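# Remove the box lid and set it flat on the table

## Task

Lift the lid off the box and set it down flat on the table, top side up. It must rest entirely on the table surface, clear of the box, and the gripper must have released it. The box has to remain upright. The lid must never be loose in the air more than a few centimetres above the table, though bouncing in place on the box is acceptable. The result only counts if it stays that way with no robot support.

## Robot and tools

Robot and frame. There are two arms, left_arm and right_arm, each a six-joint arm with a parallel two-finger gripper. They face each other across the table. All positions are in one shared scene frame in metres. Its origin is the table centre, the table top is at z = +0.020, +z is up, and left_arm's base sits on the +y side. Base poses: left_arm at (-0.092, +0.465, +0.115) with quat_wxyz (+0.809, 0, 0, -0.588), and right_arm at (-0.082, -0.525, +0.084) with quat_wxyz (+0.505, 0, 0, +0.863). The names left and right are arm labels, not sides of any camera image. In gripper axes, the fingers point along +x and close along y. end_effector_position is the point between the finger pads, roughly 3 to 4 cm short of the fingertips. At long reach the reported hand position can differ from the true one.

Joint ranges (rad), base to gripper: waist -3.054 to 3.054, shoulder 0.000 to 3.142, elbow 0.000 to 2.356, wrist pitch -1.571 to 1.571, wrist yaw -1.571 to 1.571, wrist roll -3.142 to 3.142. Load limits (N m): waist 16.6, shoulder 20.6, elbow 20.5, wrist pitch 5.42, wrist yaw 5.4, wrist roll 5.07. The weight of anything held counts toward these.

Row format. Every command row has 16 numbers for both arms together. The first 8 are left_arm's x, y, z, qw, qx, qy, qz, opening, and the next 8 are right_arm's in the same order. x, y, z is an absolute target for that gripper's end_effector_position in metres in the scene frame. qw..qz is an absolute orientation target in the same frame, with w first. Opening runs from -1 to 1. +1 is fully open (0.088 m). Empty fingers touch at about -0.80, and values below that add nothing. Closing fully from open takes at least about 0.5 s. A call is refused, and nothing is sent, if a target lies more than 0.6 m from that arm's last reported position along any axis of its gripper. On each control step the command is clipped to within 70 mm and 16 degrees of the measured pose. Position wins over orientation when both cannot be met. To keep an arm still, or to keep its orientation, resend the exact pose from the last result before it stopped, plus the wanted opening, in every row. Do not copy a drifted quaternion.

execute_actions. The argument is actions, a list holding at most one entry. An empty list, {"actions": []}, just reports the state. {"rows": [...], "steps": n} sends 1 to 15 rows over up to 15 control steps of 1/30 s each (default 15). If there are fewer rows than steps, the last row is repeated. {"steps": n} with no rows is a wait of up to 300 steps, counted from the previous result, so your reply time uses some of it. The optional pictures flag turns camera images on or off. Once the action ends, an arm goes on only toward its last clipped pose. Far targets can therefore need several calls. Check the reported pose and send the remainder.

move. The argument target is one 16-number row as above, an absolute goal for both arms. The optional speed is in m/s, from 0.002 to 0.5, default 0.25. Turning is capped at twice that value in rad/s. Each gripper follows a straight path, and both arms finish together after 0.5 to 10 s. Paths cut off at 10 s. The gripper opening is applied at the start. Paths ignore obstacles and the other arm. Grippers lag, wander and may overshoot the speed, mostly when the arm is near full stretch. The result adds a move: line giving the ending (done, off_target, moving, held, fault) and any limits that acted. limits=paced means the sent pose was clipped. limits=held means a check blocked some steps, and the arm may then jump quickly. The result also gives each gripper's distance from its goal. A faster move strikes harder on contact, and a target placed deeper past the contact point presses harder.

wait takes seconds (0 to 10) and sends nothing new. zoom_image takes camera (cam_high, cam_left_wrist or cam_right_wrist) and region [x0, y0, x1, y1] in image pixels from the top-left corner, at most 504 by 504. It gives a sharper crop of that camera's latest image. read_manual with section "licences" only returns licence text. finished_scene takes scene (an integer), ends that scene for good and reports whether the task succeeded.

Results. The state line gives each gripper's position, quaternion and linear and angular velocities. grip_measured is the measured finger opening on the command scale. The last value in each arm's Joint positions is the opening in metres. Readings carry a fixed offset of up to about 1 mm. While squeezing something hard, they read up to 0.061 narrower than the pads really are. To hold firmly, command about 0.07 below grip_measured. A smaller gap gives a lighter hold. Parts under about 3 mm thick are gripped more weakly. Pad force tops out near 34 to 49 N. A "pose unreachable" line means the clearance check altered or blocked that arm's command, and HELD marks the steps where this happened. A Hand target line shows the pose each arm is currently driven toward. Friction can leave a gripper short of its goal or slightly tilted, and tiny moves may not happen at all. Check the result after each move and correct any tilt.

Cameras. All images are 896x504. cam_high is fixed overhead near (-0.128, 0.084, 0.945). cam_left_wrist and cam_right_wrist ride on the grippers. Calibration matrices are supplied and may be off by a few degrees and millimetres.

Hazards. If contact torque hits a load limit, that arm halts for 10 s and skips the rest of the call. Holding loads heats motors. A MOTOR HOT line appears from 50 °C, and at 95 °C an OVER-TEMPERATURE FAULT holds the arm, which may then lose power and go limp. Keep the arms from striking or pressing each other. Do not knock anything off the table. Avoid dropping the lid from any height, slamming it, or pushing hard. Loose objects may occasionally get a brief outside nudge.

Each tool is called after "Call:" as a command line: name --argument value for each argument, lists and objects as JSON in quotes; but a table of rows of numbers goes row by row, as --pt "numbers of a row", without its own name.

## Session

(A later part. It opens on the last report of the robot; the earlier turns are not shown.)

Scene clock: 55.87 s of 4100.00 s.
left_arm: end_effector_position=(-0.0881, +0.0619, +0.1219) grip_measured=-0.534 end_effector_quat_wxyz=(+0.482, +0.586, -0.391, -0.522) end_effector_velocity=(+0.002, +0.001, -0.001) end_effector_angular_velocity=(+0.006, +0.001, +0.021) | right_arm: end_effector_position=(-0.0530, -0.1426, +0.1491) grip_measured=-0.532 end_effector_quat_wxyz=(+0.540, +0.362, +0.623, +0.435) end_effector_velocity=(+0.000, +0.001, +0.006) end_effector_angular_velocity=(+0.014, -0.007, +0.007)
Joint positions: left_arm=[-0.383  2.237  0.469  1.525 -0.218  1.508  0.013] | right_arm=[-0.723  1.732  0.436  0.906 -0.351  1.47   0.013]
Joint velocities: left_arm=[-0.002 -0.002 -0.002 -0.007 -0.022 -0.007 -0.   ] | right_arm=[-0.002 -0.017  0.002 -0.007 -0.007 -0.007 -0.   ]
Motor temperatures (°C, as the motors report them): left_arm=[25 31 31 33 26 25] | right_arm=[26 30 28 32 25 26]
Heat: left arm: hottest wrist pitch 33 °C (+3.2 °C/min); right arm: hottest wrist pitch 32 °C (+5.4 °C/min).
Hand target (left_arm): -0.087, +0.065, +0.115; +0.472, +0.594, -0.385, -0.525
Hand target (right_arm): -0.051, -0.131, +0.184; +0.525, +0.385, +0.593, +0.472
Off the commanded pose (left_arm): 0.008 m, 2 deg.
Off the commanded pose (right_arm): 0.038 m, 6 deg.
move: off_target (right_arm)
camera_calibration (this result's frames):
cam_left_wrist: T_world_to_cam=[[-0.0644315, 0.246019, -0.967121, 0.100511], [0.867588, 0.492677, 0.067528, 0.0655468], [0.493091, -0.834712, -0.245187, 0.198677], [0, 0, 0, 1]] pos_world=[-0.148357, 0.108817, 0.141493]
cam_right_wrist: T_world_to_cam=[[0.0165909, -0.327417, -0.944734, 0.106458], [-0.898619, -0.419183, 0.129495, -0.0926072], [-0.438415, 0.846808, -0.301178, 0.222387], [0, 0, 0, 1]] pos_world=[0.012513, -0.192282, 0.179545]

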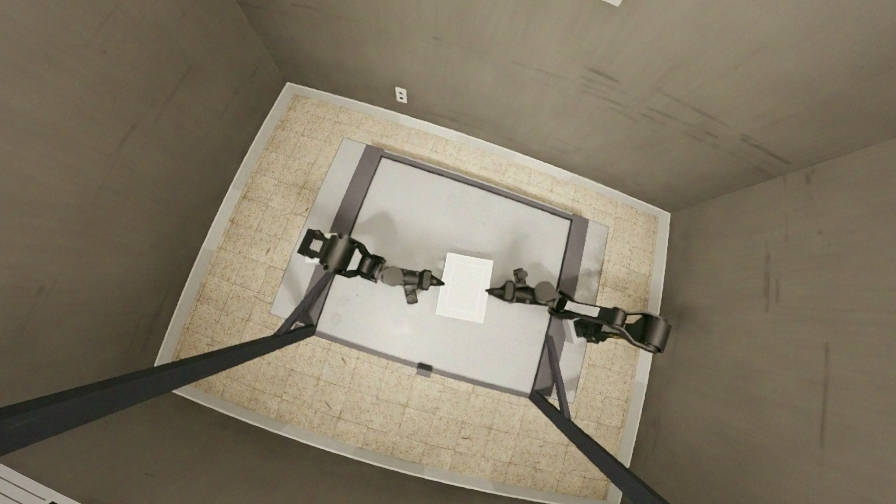

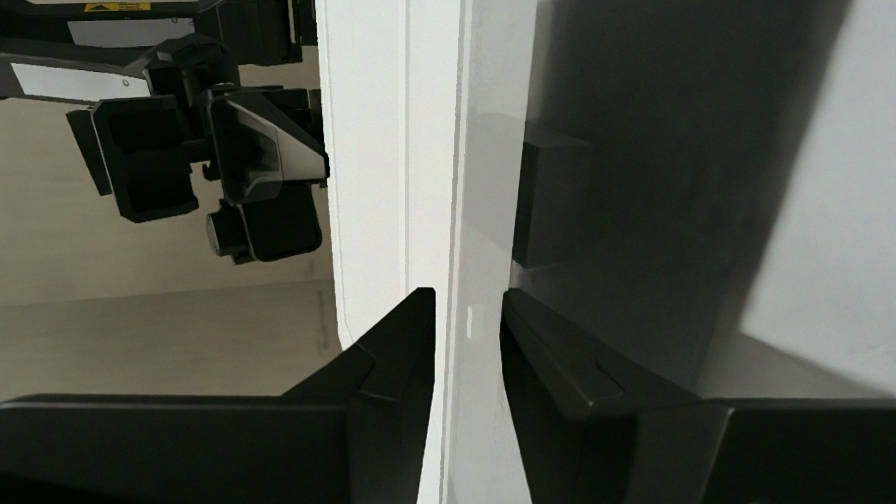

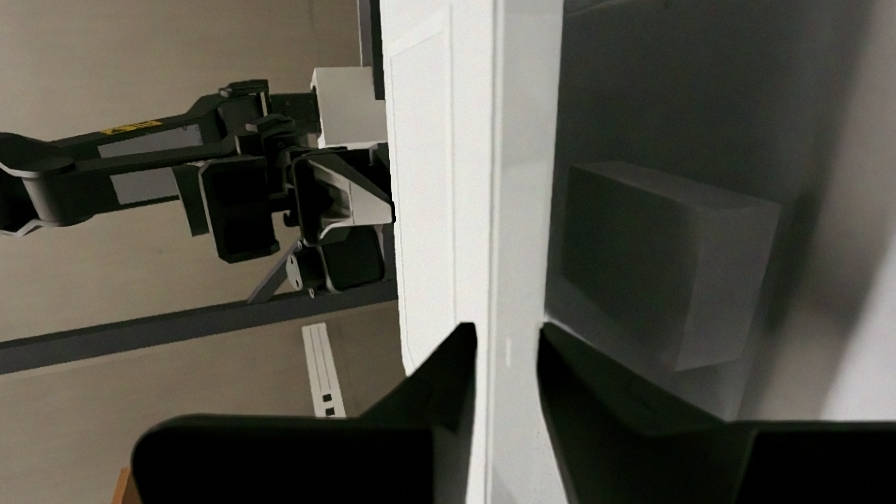

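Call:
move --target '[-0.088,0.068,0.11,0.42,0.625,-0.33,-0.565,-0.62,-0.053,-0.14,0.117,0.525,0.385,0.593,0.472,-0.64]' --speed 0.03

Call:
execute_actions --actions '[{"rows":[[-0.088,0.06,0.085,0.42,0.625,-0.33,-0.565,-0.62,-0.053,-0.14,0.18,0.49,0.425,0.565,0.505,-0.64]],"steps":15}]'

Scene clock: 60.60 s of 4100.00 s.
left_arm: end_effector_position=(-0.0894, +0.0656, +0.1217) grip_measured=-0.534 end_effector_quat_wxyz=(+0.433, +0.619, -0.344, -0.557) end_effector_velocity=(+0.000, +0.003, -0.003) end_effector_angular_velocity=(+0.023, +0.015, +0.013) | right_arm: end_effector_position=(-0.0523, -0.1412, +0.1312) grip_measured=-0.547 end_effector_quat_wxyz=(+0.519, +0.393, +0.582, +0.487) end_effector_velocity=(+0.004, +0.001, +0.002) end_effector_angular_velocity=(+0.015, +0.002, -0.016)
Joint positions: left_arm=[-0.382  2.047  0.479  1.155 -0.206  1.486  0.013] | right_arm=[-0.728  1.996  0.384  1.372 -0.364  1.47   0.012]
Joint velocities: left_arm=[-0.002 -0.012 -0.002 -0.037 -0.007 -0.022 -0.   ] | right_arm=[-0.007  0.007  0.002  0.022  0.007  0.007 -0.   ]
Motor temperatures (°C, as the motors report them): left_arm=[25 31 30 32 26 25] | right_arm=[26 30 28 33 25 26]
Heat: left arm: hottest wrist pitch 32 °C (+2.0 °C/min); right arm: hottest wrist pitch 33 °C (+5.0 °C/min).
Hand target (left_arm): -0.088, +0.068, +0.110; +0.421, +0.627, -0.331, -0.566
Hand target (right_arm): -0.053, -0.141, +0.118; +0.526, +0.385, +0.593, +0.473
Off the commanded pose (left_arm): 0.012 m, 2 deg.
Off the commanded pose (right_arm): 0.014 m, 2 deg.
move: off_target (left_arm, right_arm)
camera_calibration (this result's frames):
cam_left_wrist: T_world_to_cam=[[-0.0757173, 0.402584, -0.912246, 0.0813795], [0.87074, 0.472492, 0.136243, 0.058077], [0.485879, -0.784014, -0.386322, 0.215495], [0, 0, 0, 1]] pos_world=[-0.149113, 0.108748, 0.149576]
cam_right_wrist: T_world_to_cam=[[0.0454203, -0.185085, -0.981672, 0.116465], [-0.89833, -0.437412, 0.0409058, -0.0800522], [-0.436966, 0.880008, -0.186135, 0.205724], [0, 0, 0, 1]] pos_world=[0.0126911, -0.194498, 0.155898]

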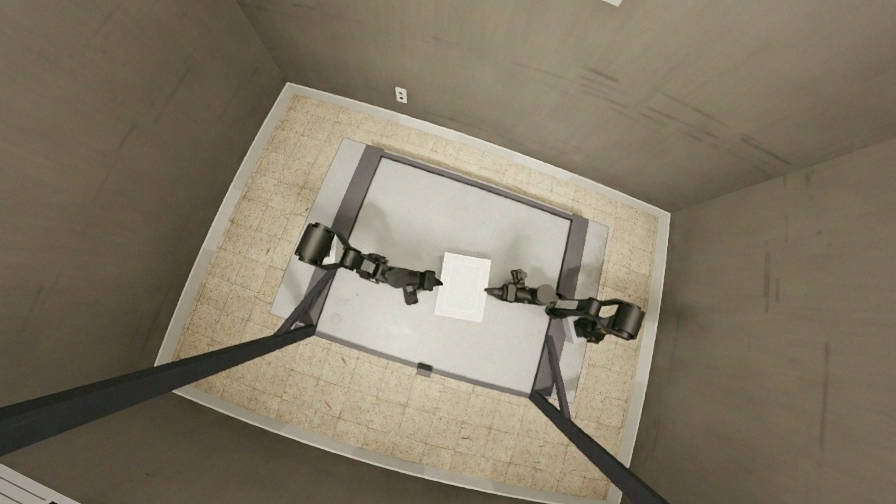

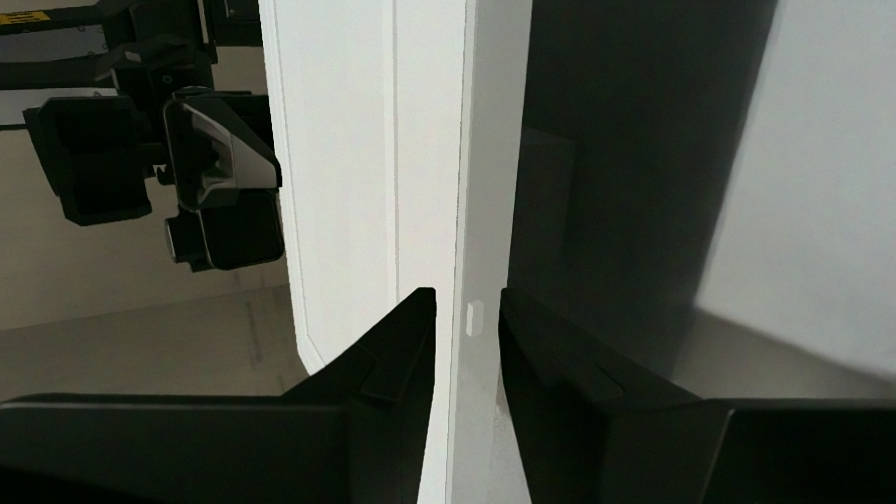

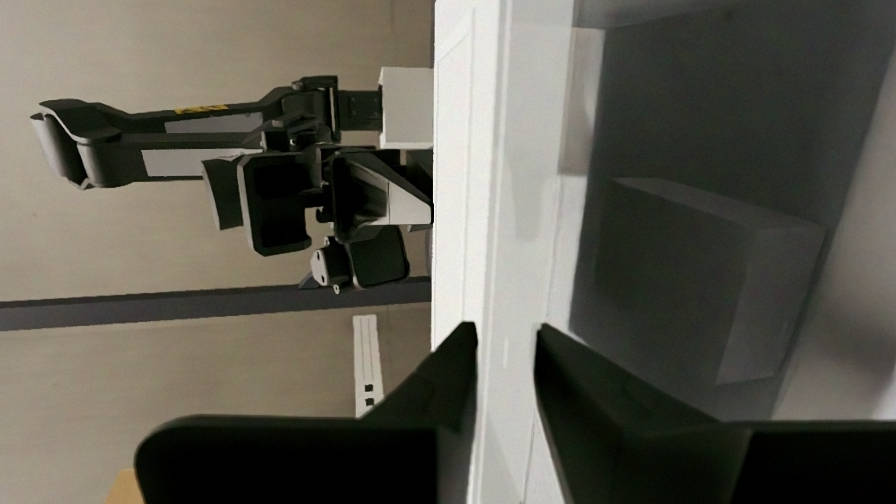

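Scene clock: 61.10 s of 4100.00 s.
left_arm: end_effector_position=(-0.0901, +0.0539, +0.1179) grip_measured=-0.605 end_effector_quat_wxyz=(+0.451, +0.606, -0.358, -0.549) end_effector_velocity=(-0.002, -0.000, +0.001) end_effector_angular_velocity=(-0.013, +0.010, -0.007) | right_arm: end_effector_position=(-0.0525, -0.1449, +0.1687) grip_measured=-0.553 end_effector_quat_wxyz=(+0.499, +0.419, +0.574, +0.496) end_effector_velocity=(+0.002, -0.001, -0.002) end_effector_angular_velocity=(-0.021, -0.004, -0.009)
Joint positions: left_arm=[-0.382  2.138  0.515  1.268 -0.207  1.484  0.009] | right_arm=[-0.732  1.841  0.36   1.312 -0.371  1.519  0.012]
Joint velocities: left_arm=[-0.002  0.007 -0.002  0.022  0.007 -0.007 -0.001] | right_arm=[-0.002 -0.017 -0.002 -0.037  0.007 -0.007 -0.   ]
Motor temperatures (°C, as the motors report them): left_arm=[25 31 30 32 26 25] | right_arm=[26 30 28 33 25 26]
Heat: left arm: hottest wrist pitch 32 °C (+2.0 °C/min); right arm: hottest wrist pitch 33 °C (+5.1 °C/min).
Hand target (left_arm): -0.088, +0.063, +0.087; +0.421, +0.627, -0.330, -0.566
Hand target (right_arm): -0.053, -0.140, +0.180; +0.491, +0.426, +0.566, +0.506
Off the commanded pose (left_arm): 0.034 m, 6 deg.
Off the commanded pose (right_arm): 0.012 m, 2 deg.
Steps of this call (steps 1 to 15: all 15 steps of this action). Readings (end_effector_position):
1: left_arm (-0.0894, +0.0649, +0.1199) | right_arm (-0.0521, -0.1413, +0.1354)
2: left_arm (-0.0895, +0.0633, +0.1196) | right_arm (-0.0521, -0.1425, +0.1372)
4: left_arm (-0.0897, +0.0601, +0.1183) | right_arm (-0.0518, -0.1447, +0.1434)
8: left_arm (-0.0899, +0.0567, +0.1180) | right_arm (-0.0523, -0.1454, +0.1575)
15: the state above
camera_calibration (this result's frames):
cam_left_wrist: T_world_to_cam=[[-0.0804584, 0.350344, -0.933159, 0.0873981], [0.870768, 0.480299, 0.105244, 0.0679355], [0.485067, -0.804097, -0.343713, 0.201227], [0, 0, 0, 1]] pos_world=[-0.149732, 0.0985568, 0.143571]
cam_right_wrist: T_world_to_cam=[[0.0117426, -0.122809, -0.992361, 0.161587], [-0.899881, -0.434005, 0.0430617, -0.0833183], [-0.435978, 0.892501, -0.11561, 0.205836], [0, 0, 0, 1]] pos_world=[0.0128658, -0.200025, 0.187737]

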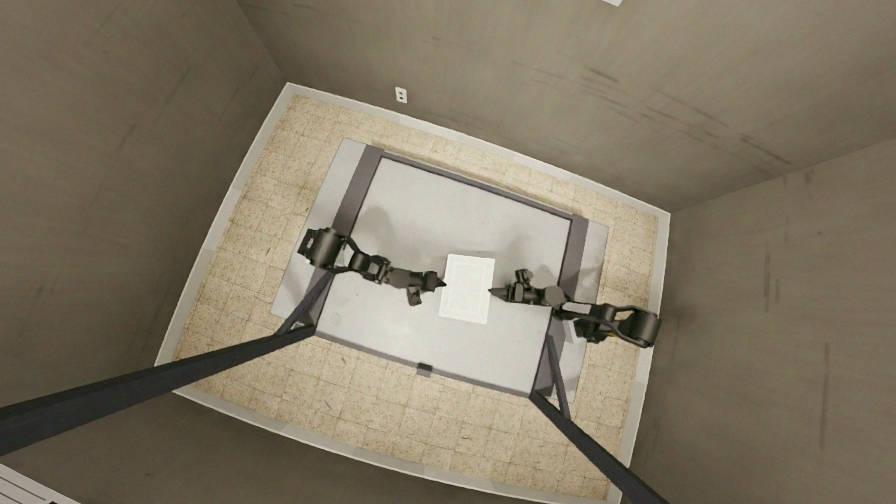

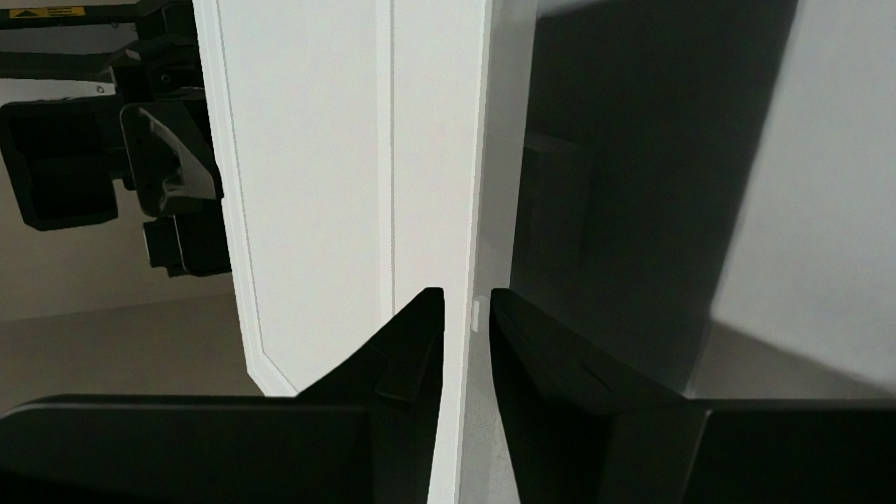

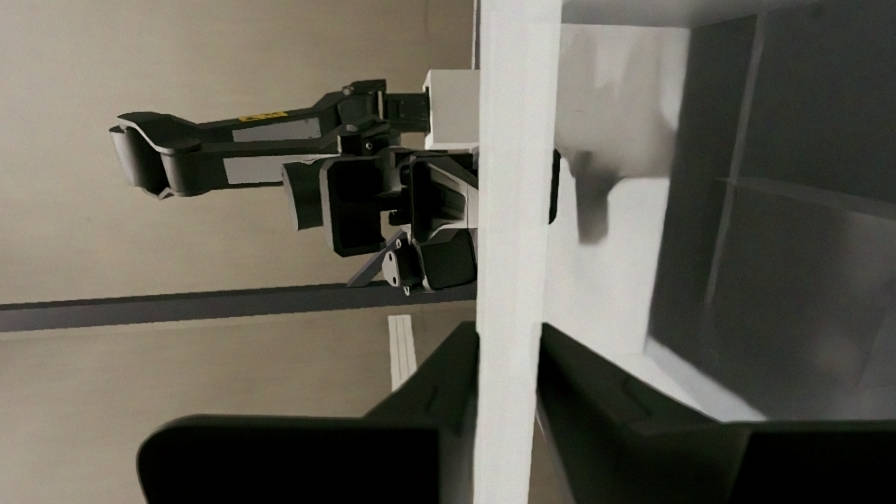

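Call:
move --target '[-0.095,0.105,0.125,0.42,0.625,-0.33,-0.565,-0.1,-0.053,-0.145,0.175,0.49,0.425,0.565,0.505,-0.64]' --speed 0.05

Call:
move --target '[-0.095,0.1,0.095,0.734,0.168,0.197,-0.627,1,-0.053,-0.145,0.175,0.49,0.425,0.565,0.505,-0.64]'

Call:
move --target '[-0.088,0.052,0.092,0.734,0.168,0.197,-0.627,1,-0.053,-0.145,0.175,0.49,0.425,0.565,0.505,-0.64]' --speed 0.03

Call:
move --target '[-0.088,0.052,0.092,0.734,0.168,0.197,-0.627,1,-0.059,-0.105,0.23,0.459,0.459,0.537,0.537,-0.64]' --speed 0.02

Scene clock: 63.90 s of 4100.00 s.
left_arm: end_effector_position=(-0.0938, +0.1021, +0.1249) grip_measured=-0.103 end_effector_quat_wxyz=(+0.421, +0.627, -0.333, -0.565) end_effector_velocity=(+0.001, +0.005, +0.001) end_effector_angular_velocity=(+0.010, -0.004, +0.016) | right_arm: end_effector_position=(-0.0524, -0.1443, +0.1756) grip_measured=-0.555 end_effector_quat_wxyz=(+0.494, +0.425, +0.565, +0.507) end_effector_velocity=(-0.001, -0.002, -0.006) end_effector_angular_velocity=(-0.027, +0.016, +0.014)
Joint positions: left_arm=[-0.411  1.932  0.345  1.133 -0.229  1.468  0.034] | right_arm=[-0.732  1.839  0.358  1.344 -0.371  1.521  0.012]
Joint velocities: left_arm=[-0.007 -0.022 -0.012 -0.022 -0.022 -0.007 -0.001] | right_arm=[-0.007  0.002 -0.002 -0.022 -0.022  0.007 -0.   ]
Motor temperatures (°C, as the motors report them): left_arm=[25 31 30 32 26 25] | right_arm=[26 30 28 33 25 26]
Heat: left arm: hottest wrist pitch 32 °C (+2.0 °C/min); right arm: hottest wrist pitch 33 °C (+5.0 °C/min).
Hand target (left_arm): -0.095, +0.105, +0.125; +0.421, +0.627, -0.331, -0.566
Hand target (right_arm): -0.053, -0.145, +0.175; +0.491, +0.426, +0.566, +0.506
Off the commanded pose (left_arm): 0.003 m, 0 deg.
Off the commanded pose (right_arm): 0.001 m, 0 deg.
move: done
camera_calibration (this result's frames):
cam_left_wrist: T_world_to_cam=[[-0.0775054, 0.437873, -0.89569, 0.0634126], [0.871451, 0.466176, 0.15249, 0.0429731], [0.48432, -0.768731, -0.417716, 0.249751], [0, 0, 0, 1]] pos_world=[-0.153493, 0.144191, 0.15457]
cam_right_wrist: T_world_to_cam=[[0.0170192, -0.0912815, -0.99568, 0.173983], [-0.900178, -0.434833, 0.0244777, -0.0800953], [-0.435189, 0.895873, -0.0895701, 0.202104], [0, 0, 0, 1]] pos_world=[0.0128922, -0.200006, 0.193294]

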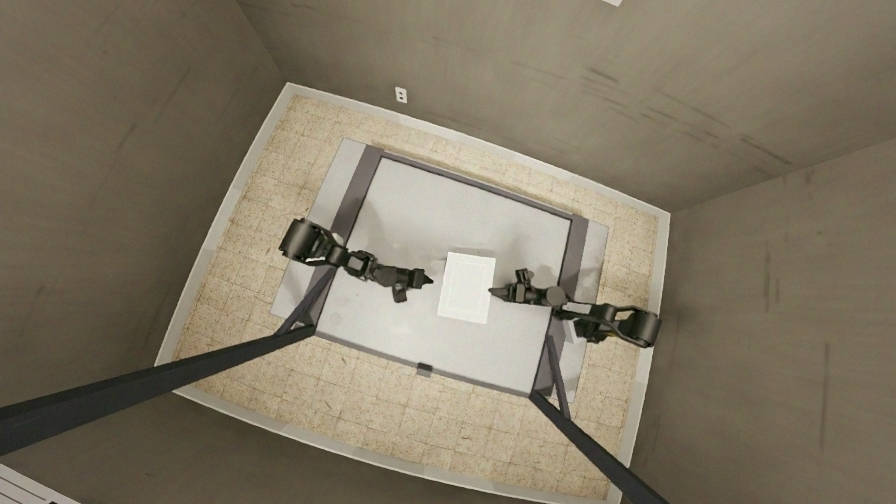

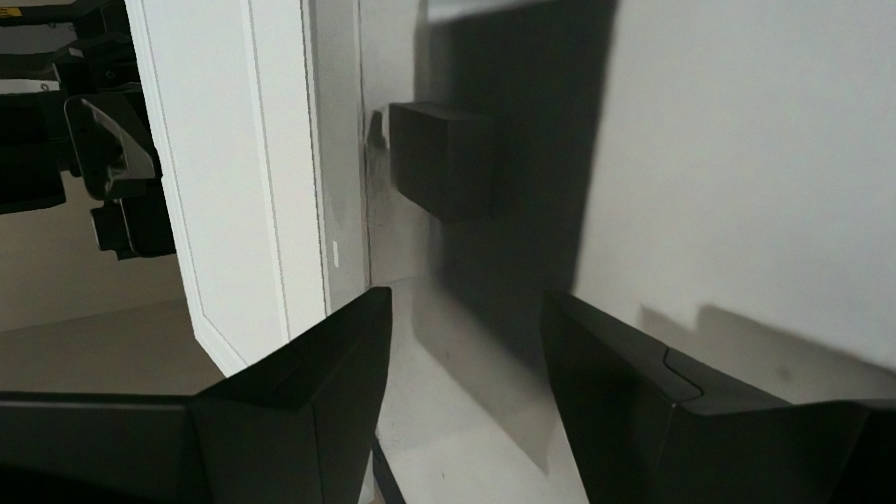

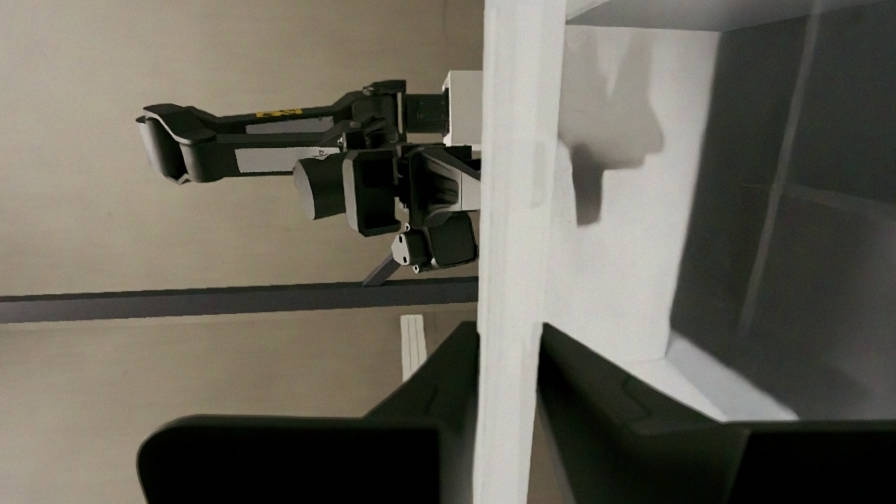

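Scene clock: 67.53 s of 4100.00 s.
left_arm: end_effector_position=(-0.0958, +0.1018, +0.0967) grip_measured=+1.000 end_effector_quat_wxyz=(+0.734, +0.171, +0.193, -0.629) end_effector_velocity=(-0.002, +0.005, -0.005) end_effector_angular_velocity=(+0.024, +0.020, +0.002) | right_arm: end_effector_position=(-0.0524, -0.1443, +0.1755) grip_measured=-0.555 end_effector_quat_wxyz=(+0.494, +0.426, +0.565, +0.506) end_effector_velocity=(-0.000, -0.001, -0.004) end_effector_angular_velocity=(-0.020, -0.001, +0.006)
Joint positions: left_arm=[-0.413  2.027  0.381  1.11  -0.222 -0.121  0.088] | right_arm=[-0.732  1.839  0.358  1.344 -0.371  1.521  0.012]
Joint velocities: left_arm=[-0.002 -0.002 -0.007 -0.022  0.007 -0.022  0.   ] | right_arm=[-0.002 -0.002 -0.002 -0.022 -0.007 -0.007 -0.   ]
Motor temperatures (°C, as the motors report them): left_arm=[25 31 30 33 26 25] | right_arm=[26 30 28 33 25 26]
Heat: left arm: hottest wrist pitch 33 °C (+2.0 °C/min); right arm: hottest wrist pitch 33 °C (+5.0 °C/min).
Hand target (left_arm): -0.095, +0.100, +0.095; +0.735, +0.168, +0.197, -0.627
Hand target (right_arm): -0.053, -0.145, +0.175; +0.491, +0.426, +0.567, +0.506
Off the commanded pose (left_arm): 0.003 m, 1 deg.
Off the commanded pose (right_arm): 0.001 m, 0 deg.
move: done
camera_calibration (this result's frames):
cam_left_wrist: T_world_to_cam=[[-0.989503, -0.143602, 0.016197, -0.0782144], [-0.121605, 0.766844, -0.630208, -0.000928203], [0.0780788, -0.625563, -0.776257, 0.219879], [0, 0, 0, 1]] pos_world=[-0.0946742, 0.127028, 0.171365]
cam_right_wrist: T_world_to_cam=[[0.016559, -0.09171, -0.995648, 0.173755], [-0.900188, -0.434779, 0.0250766, -0.0801926], [-0.435187, 0.895855, -0.0897557, 0.202125], [0, 0, 0, 1]] pos_world=[0.0128966, -0.200006, 0.193151]

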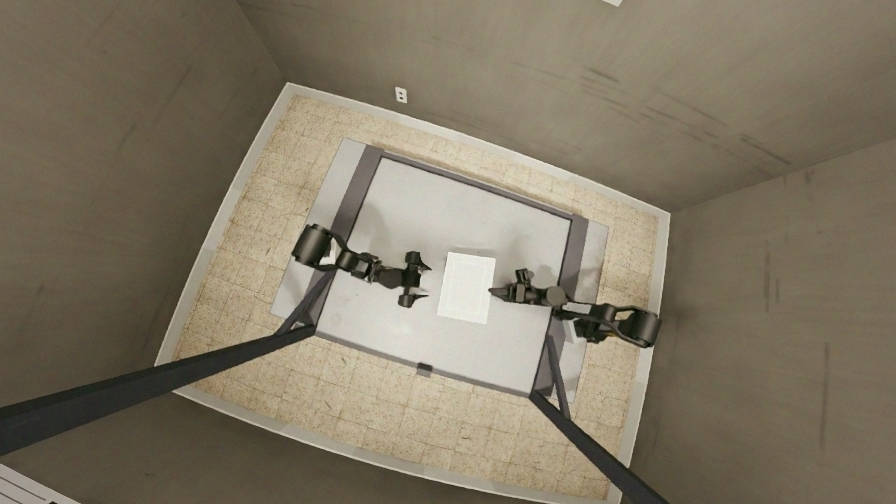

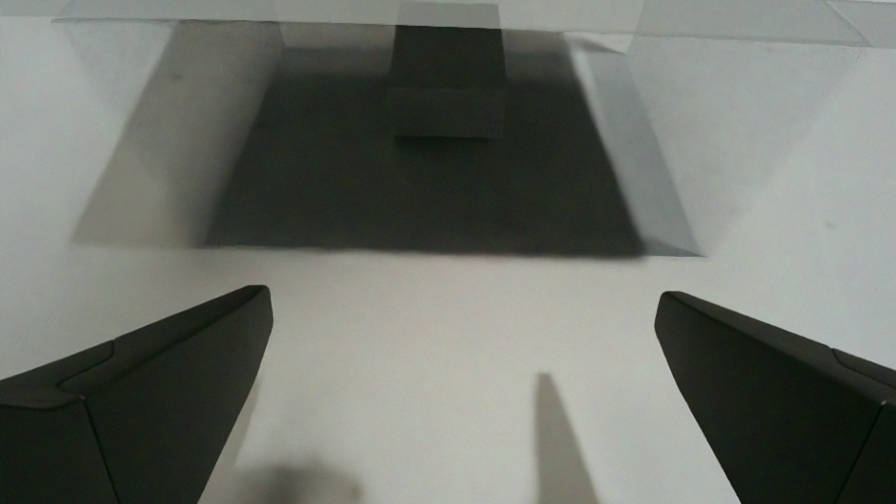

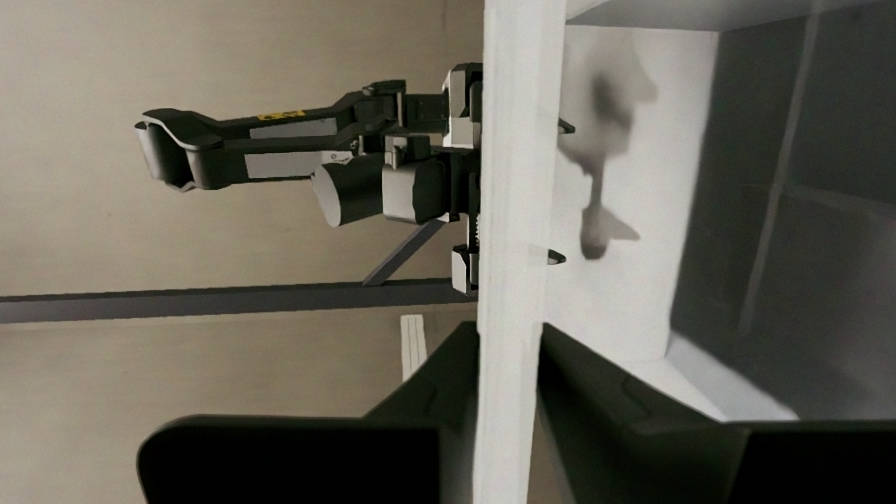

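Scene clock: 69.50 s of 4100.00 s.
left_arm: end_effector_position=(-0.0894, +0.0537, +0.0941) grip_measured=+1.000 end_effector_quat_wxyz=(+0.735, +0.165, +0.197, -0.628) end_effector_velocity=(+0.002, -0.002, -0.001) end_effector_angular_velocity=(+0.001, +0.002, +0.012) | right_arm: end_effector_position=(-0.0524, -0.1444, +0.1755) grip_measured=-0.555 end_effector_quat_wxyz=(+0.494, +0.426, +0.565, +0.506) end_effector_velocity=(+0.002, -0.001, -0.001) end_effector_angular_velocity=(-0.006, -0.005, +0.001)
Joint positions: left_arm=[-0.374  2.105  0.577  0.999 -0.188 -0.115  0.088] | right_arm=[-0.732  1.839  0.358  1.344 -0.371  1.521  0.012]
Joint velocities: left_arm=[ 0.002  0.007  0.012 -0.007 -0.007 -0.007  0.   ] | right_arm=[-0.007 -0.002 -0.002 -0.007 -0.007 -0.007  0.   ]
Motor temperatures (°C, as the motors report them): left_arm=[25 31 30 33 26 25] | right_arm=[26 30 28 33 25 26]
Heat: left arm: hottest wrist pitch 33 °C (+2.0 °C/min); right arm: hottest wrist pitch 33 °C (+5.0 °C/min).
Hand target (left_arm): -0.088, +0.052, +0.092; +0.735, +0.168, +0.197, -0.627
Hand target (right_arm): -0.053, -0.145, +0.175; +0.491, +0.426, +0.566, +0.506
Off the commanded pose (left_arm): 0.003 m, 0 deg.
Off the commanded pose (right_arm): 0.001 m, 0 deg.
move: done
camera_calibration (this result's frames):
cam_left_wrist: T_world_to_cam=[[-0.988228, -0.150265, 0.0287541, -0.0795123], [-0.13448, 0.76356, -0.631578, 0.0341852], [0.0729484, -0.62801, -0.774779, 0.186807], [0, 0, 0, 1]] pos_world=[-0.0876063, 0.079266, 0.168611]
cam_right_wrist: T_world_to_cam=[[0.016559, -0.09171, -0.995648, 0.173716], [-0.900188, -0.434779, 0.0250766, -0.0802484], [-0.435187, 0.895855, -0.0897557, 0.202193], [0, 0, 0, 1]] pos_world=[0.0128766, -0.200095, 0.19312]

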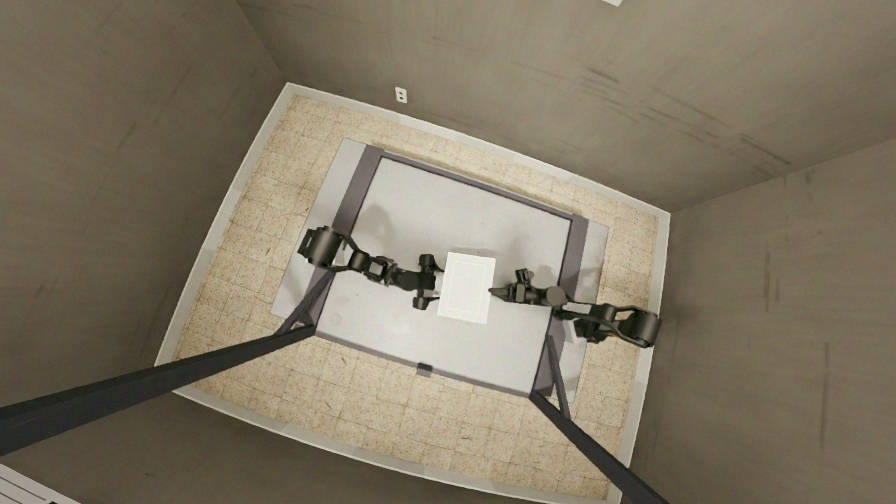

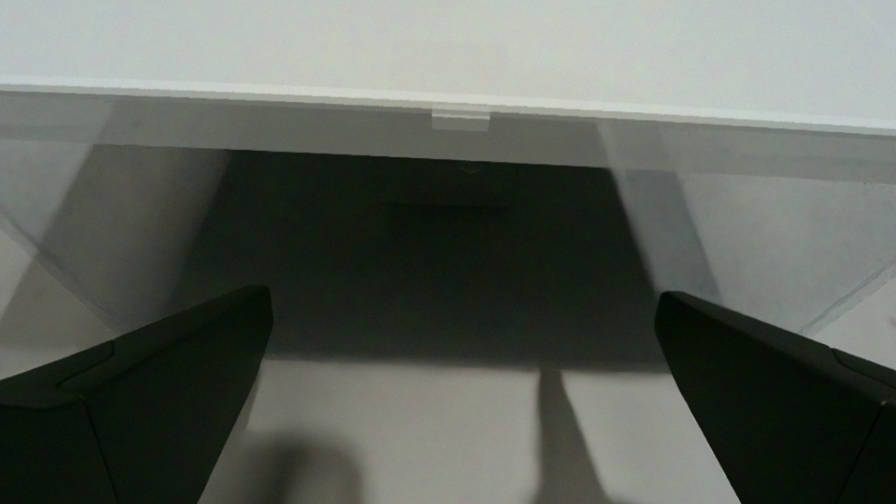

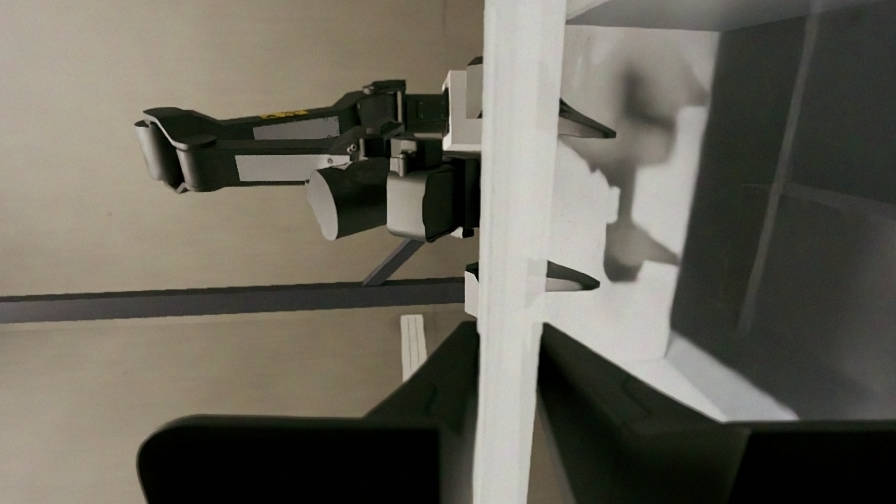

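Scene clock: 73.13 s of 4100.00 s.
left_arm: end_effector_position=(-0.0893, +0.0538, +0.0939) grip_measured=+1.000 end_effector_quat_wxyz=(+0.735, +0.166, +0.197, -0.628) end_effector_velocity=(-0.000, +0.001, -0.001) end_effector_angular_velocity=(+0.007, +0.010, -0.000) | right_arm: end_effector_position=(-0.0584, -0.1091, +0.2129) grip_measured=-0.555 end_effector_quat_wxyz=(+0.469, +0.449, +0.551, +0.524) end_effector_velocity=(-0.002, -0.001, -0.003) end_effector_angular_velocity=(-0.013, +0.010, +0.009)
Joint positions: left_arm=[-0.373  2.105  0.577  0.998 -0.187 -0.113  0.088] | right_arm=[-0.687  1.81   0.501  1.26  -0.334  1.565  0.012]
Joint velocities: left_arm=[ 0.002 -0.002 -0.002 -0.007  0.007 -0.007  0.   ] | right_arm=[ 0.002  0.002 -0.002 -0.007 -0.007  0.007 -0.   ]
Motor temperatures (°C, as the motors report them): left_arm=[25 31 30 33 26 25] | right_arm=[26 30 28 33 25 26]
Heat: left arm: hottest wrist pitch 33 °C (+2.0 °C/min); right arm: hottest wrist pitch 33 °C (+4.1 °C/min).
Hand target (left_arm): -0.088, +0.052, +0.092; +0.734, +0.168, +0.197, -0.627
Hand target (right_arm): -0.059, -0.105, +0.229; +0.460, +0.459, +0.537, +0.538
Off the commanded pose (left_arm): 0.003 m, 0 deg.
Off the commanded pose (right_arm): 0.018 m, 3 deg.
move: off_target (right_arm)
camera_calibration (this result's frames):
cam_left_wrist: T_world_to_cam=[[-0.988397, -0.149322, 0.0278368, -0.0793304], [-0.133239, 0.764324, -0.630917, 0.034061], [0.0729333, -0.627305, -0.775351, 0.18673], [0, 0, 0, 1]] pos_world=[-0.0874905, 0.0792575, 0.16848]
cam_right_wrist: T_world_to_cam=[[-0.00577893, -0.0136137, -0.999891, 0.222442], [-0.897378, -0.441121, 0.0111924, -0.0688043], [-0.441225, 0.897345, -0.00966745, 0.154075], [0, 0, 0, 1]] pos_world=[0.00752386, -0.165581, 0.224677]

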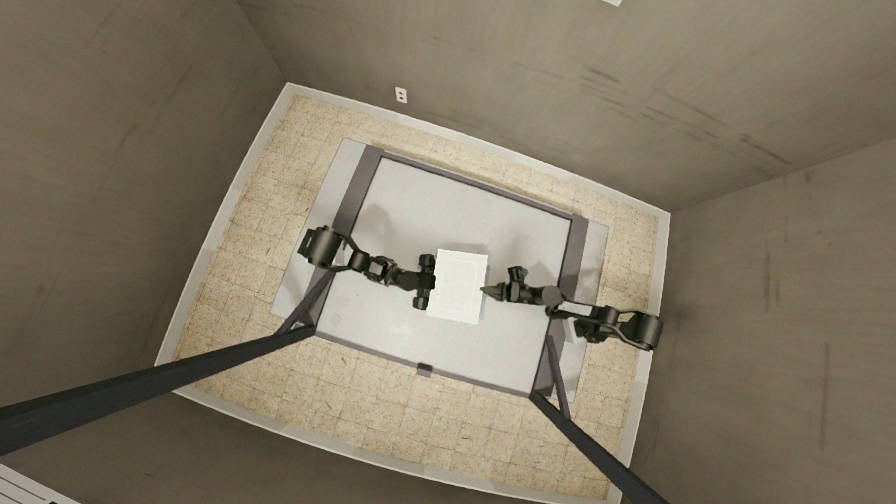

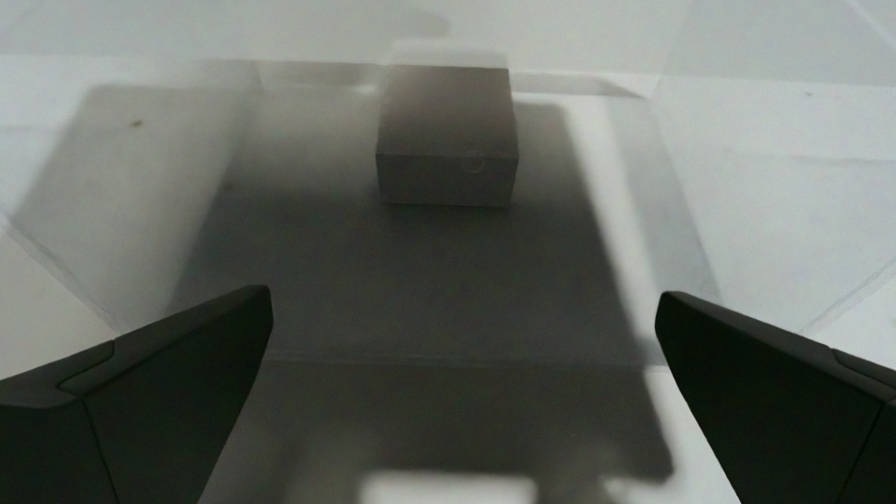

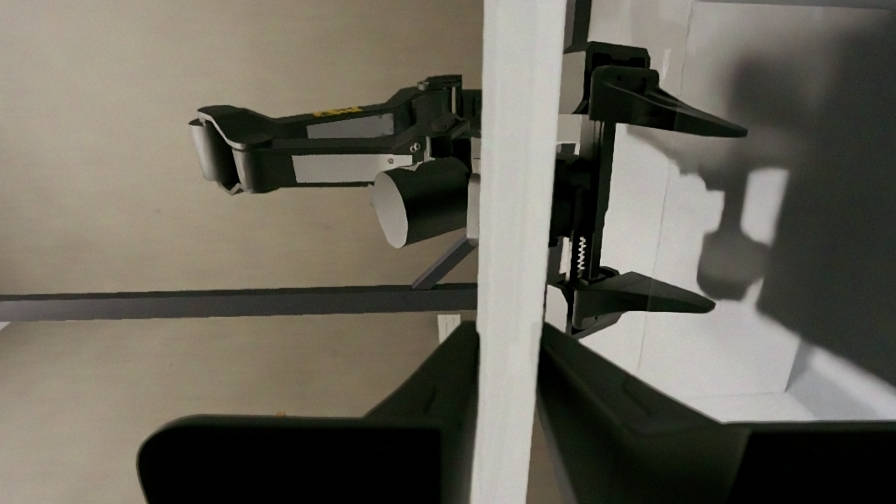

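Call:
move --target '[-0.1,0.2,0.13,0.734,0.168,0.197,-0.627,1,0.2,-0.15,0.235,0.459,0.459,0.537,0.537,-0.64]' --speed 0.06

Call:
move --target '[-0.1,0.2,0.13,0.734,0.168,0.197,-0.627,1,0.2,-0.15,0.13,0.525,0.385,0.593,0.472,-0.64]' --speed 0.03

Scene clock: 80.20 s of 4100.00 s.
left_arm: end_effector_position=(-0.0984, +0.1965, +0.1317) grip_measured=+1.000 end_effector_quat_wxyz=(+0.735, +0.167, +0.194, -0.628) end_effector_velocity=(-0.002, +0.005, -0.002) end_effector_angular_velocity=(+0.023, -0.007, -0.017) | right_arm: end_effector_position=(+0.1967, -0.1516, +0.2332) grip_measured=-0.555 end_effector_quat_wxyz=(+0.460, +0.461, +0.538, +0.536) end_effector_velocity=(+0.000, +0.002, -0.000) end_effector_angular_velocity=(-0.003, +0.009, +0.010)
Joint positions: left_arm=[-0.499  1.527  0.022  0.96  -0.296 -0.174  0.088] | right_arm=[-1.442  2.048  0.962  1.084 -1.084  1.572  0.012]
Joint velocities: left_arm=[-0.007 -0.037 -0.007 -0.051  0.007  0.007  0.   ] | right_arm=[ 0.002  0.007  0.012 -0.007 -0.007  0.007 -0.   ]
Motor temperatures (°C, as the motors report them): left_arm=[25 31 30 33 26 25] | right_arm=[26 31 29 33 25 26]
Heat: left arm: hottest wrist pitch 33 °C (+2.0 °C/min); right arm: hottest wrist pitch 33 °C (+2.0 °C/min).
Hand target (left_arm): -0.098, +0.200, +0.130; +0.734, +0.168, +0.197, -0.627
Hand target (right_arm): +0.199, -0.151, +0.235; +0.458, +0.460, +0.538, +0.537
Off the commanded pose (left_arm): 0.004 m, 0 deg.
Off the commanded pose (right_arm): 0.004 m, 0 deg.
move: done
camera_calibration (this result's frames):
cam_left_wrist: T_world_to_cam=[[-0.988819, -0.147416, 0.0224847, -0.0677926], [-0.12824, 0.763686, -0.632723, -0.0515417], [0.0761022, -0.628532, -0.774052, 0.306601], [0, 0, 0, 1]] pos_world=[-0.0969773, 0.222076, 0.206237]
cam_right_wrist: T_world_to_cam=[[-0.00543455, 0.0323099, -0.999463, 0.250479], [-0.899974, -0.435848, -0.0091962, 0.147187], [-0.435911, 0.89944, 0.0314467, 0.294642], [0, 0, 0, 1]] pos_world=[0.262263, -0.208955, 0.242432]

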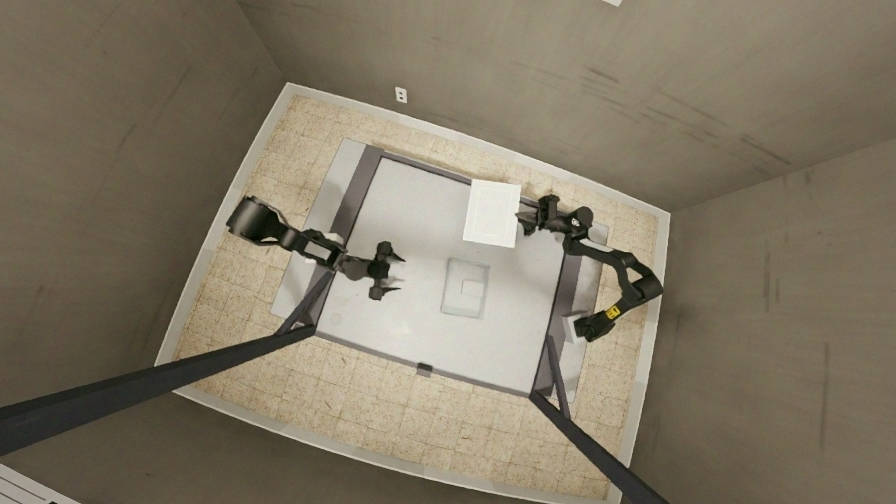

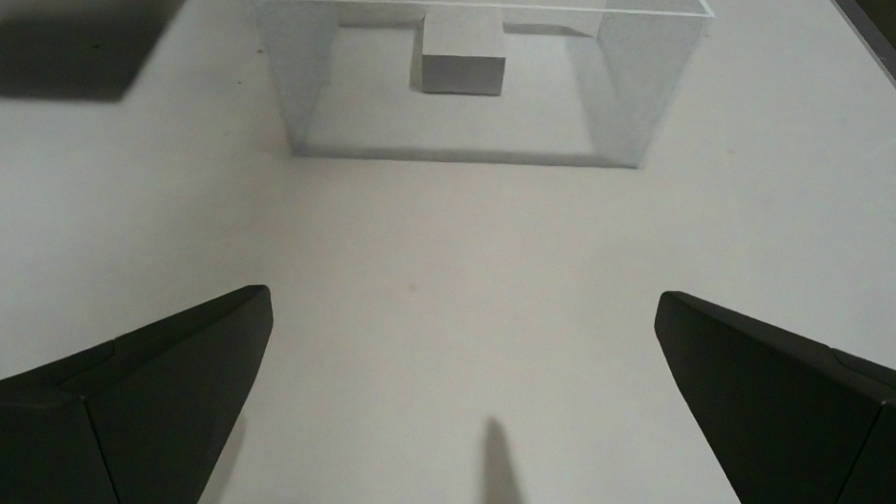

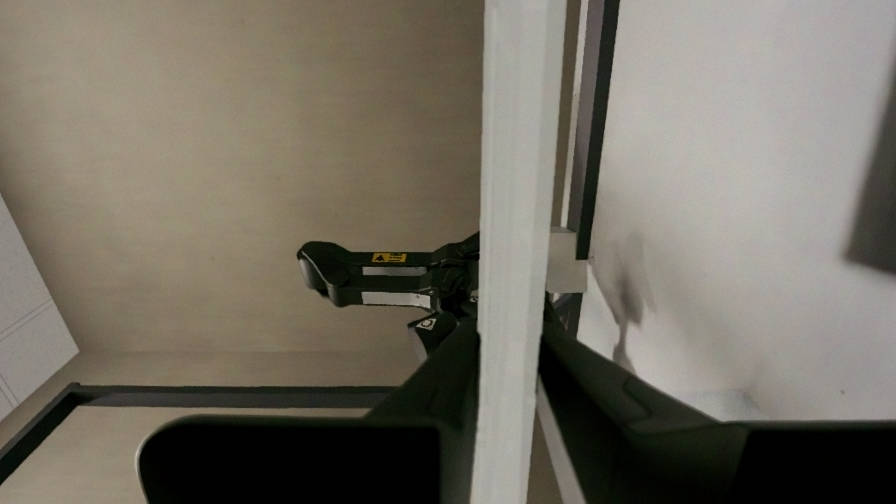

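Scene clock: 84.87 s of 4100.00 s.
left_arm: end_effector_position=(-0.1000, +0.1968, +0.1318) grip_measured=+1.000 end_effector_quat_wxyz=(+0.735, +0.166, +0.194, -0.628) end_effector_velocity=(-0.001, +0.001, -0.002) end_effector_angular_velocity=(+0.007, +0.009, -0.005) | right_arm: end_effector_position=(+0.1980, -0.1527, +0.1303) grip_measured=-0.555 end_effector_quat_wxyz=(+0.522, +0.389, +0.596, +0.469) end_effector_velocity=(-0.005, +0.000, +0.000) end_effector_angular_velocity=(+0.004, -0.015, +0.031)
Joint positions: left_arm=[-0.51   1.526  0.021  0.96  -0.305 -0.18   0.088] | right_arm=[-1.435  2.176  1.003  0.659 -1.021  1.136  0.012]
Joint velocities: left_arm=[-0.002 -0.002 -0.002 -0.007  0.007 -0.007  0.   ] | right_arm=[ 0.002 -0.002  0.002 -0.022 -0.022 -0.037 -0.   ]
Motor temperatures (°C, as the motors report them): left_arm=[25 31 30 33 26 25] | right_arm=[26 31 29 33 25 26]
Heat: left arm: hottest wrist pitch 33 °C (+1.0 °C/min); right arm: hottest wrist pitch 33 °C (+1.0 °C/min).
Hand target (left_arm): -0.100, +0.200, +0.130; +0.734, +0.168, +0.197, -0.627
Hand target (right_arm): +0.200, -0.150, +0.131; +0.525, +0.387, +0.593, +0.473
Off the commanded pose (left_arm): 0.004 m, 0 deg.
Off the commanded pose (right_arm): 0.003 m, 1 deg.
move: done
camera_calibration (this result's frames):
cam_left_wrist: T_world_to_cam=[[-0.988839, -0.147176, 0.0231878, -0.0694628], [-0.128401, 0.762856, -0.633691, -0.051617], [0.0755751, -0.629596, -0.773238, 0.30707], [0, 0, 0, 1]] pos_world=[-0.098522, 0.222483, 0.20634]
cam_right_wrist: T_world_to_cam=[[0.0237725, -0.223189, -0.974485, 0.0995358], [-0.89986, -0.429434, 0.0764026, 0.136754], [-0.43553, 0.875084, -0.211048, 0.3273], [0, 0, 0, 1]] pos_world=[0.263243, -0.205473, 0.155624]

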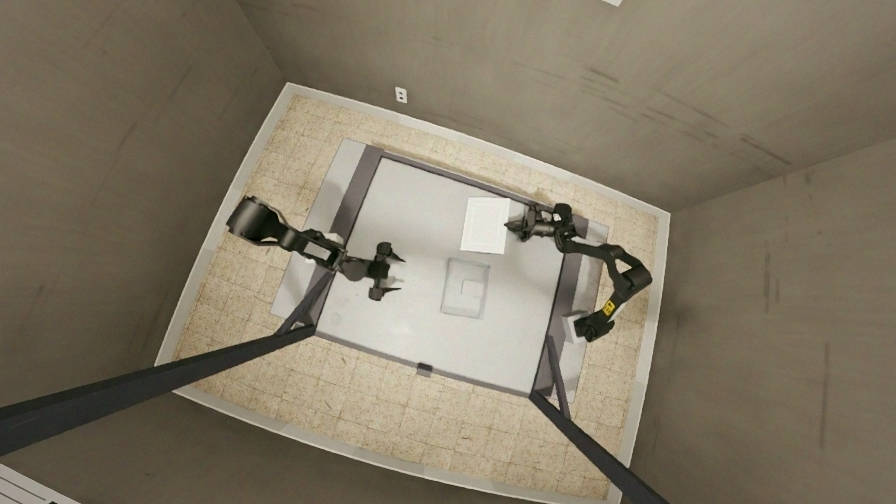

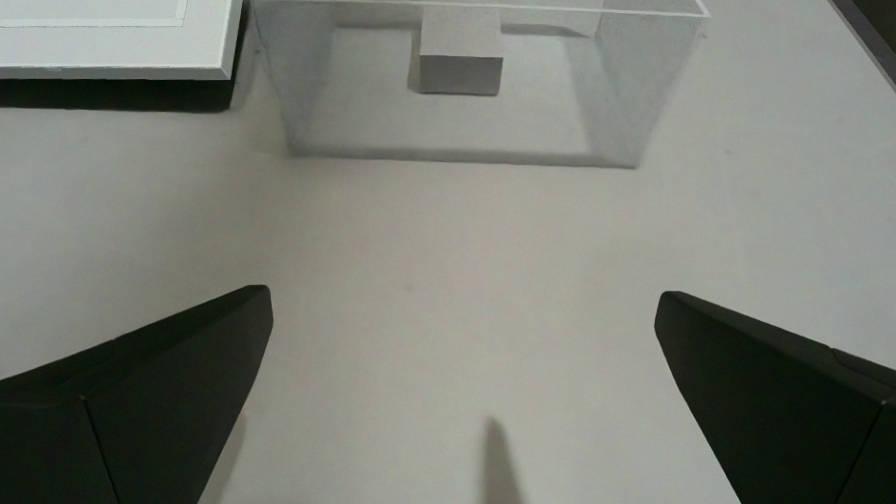

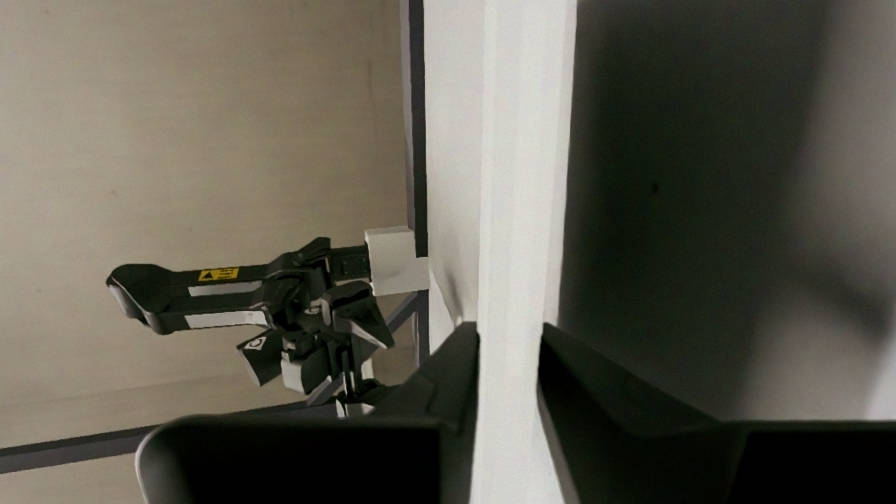

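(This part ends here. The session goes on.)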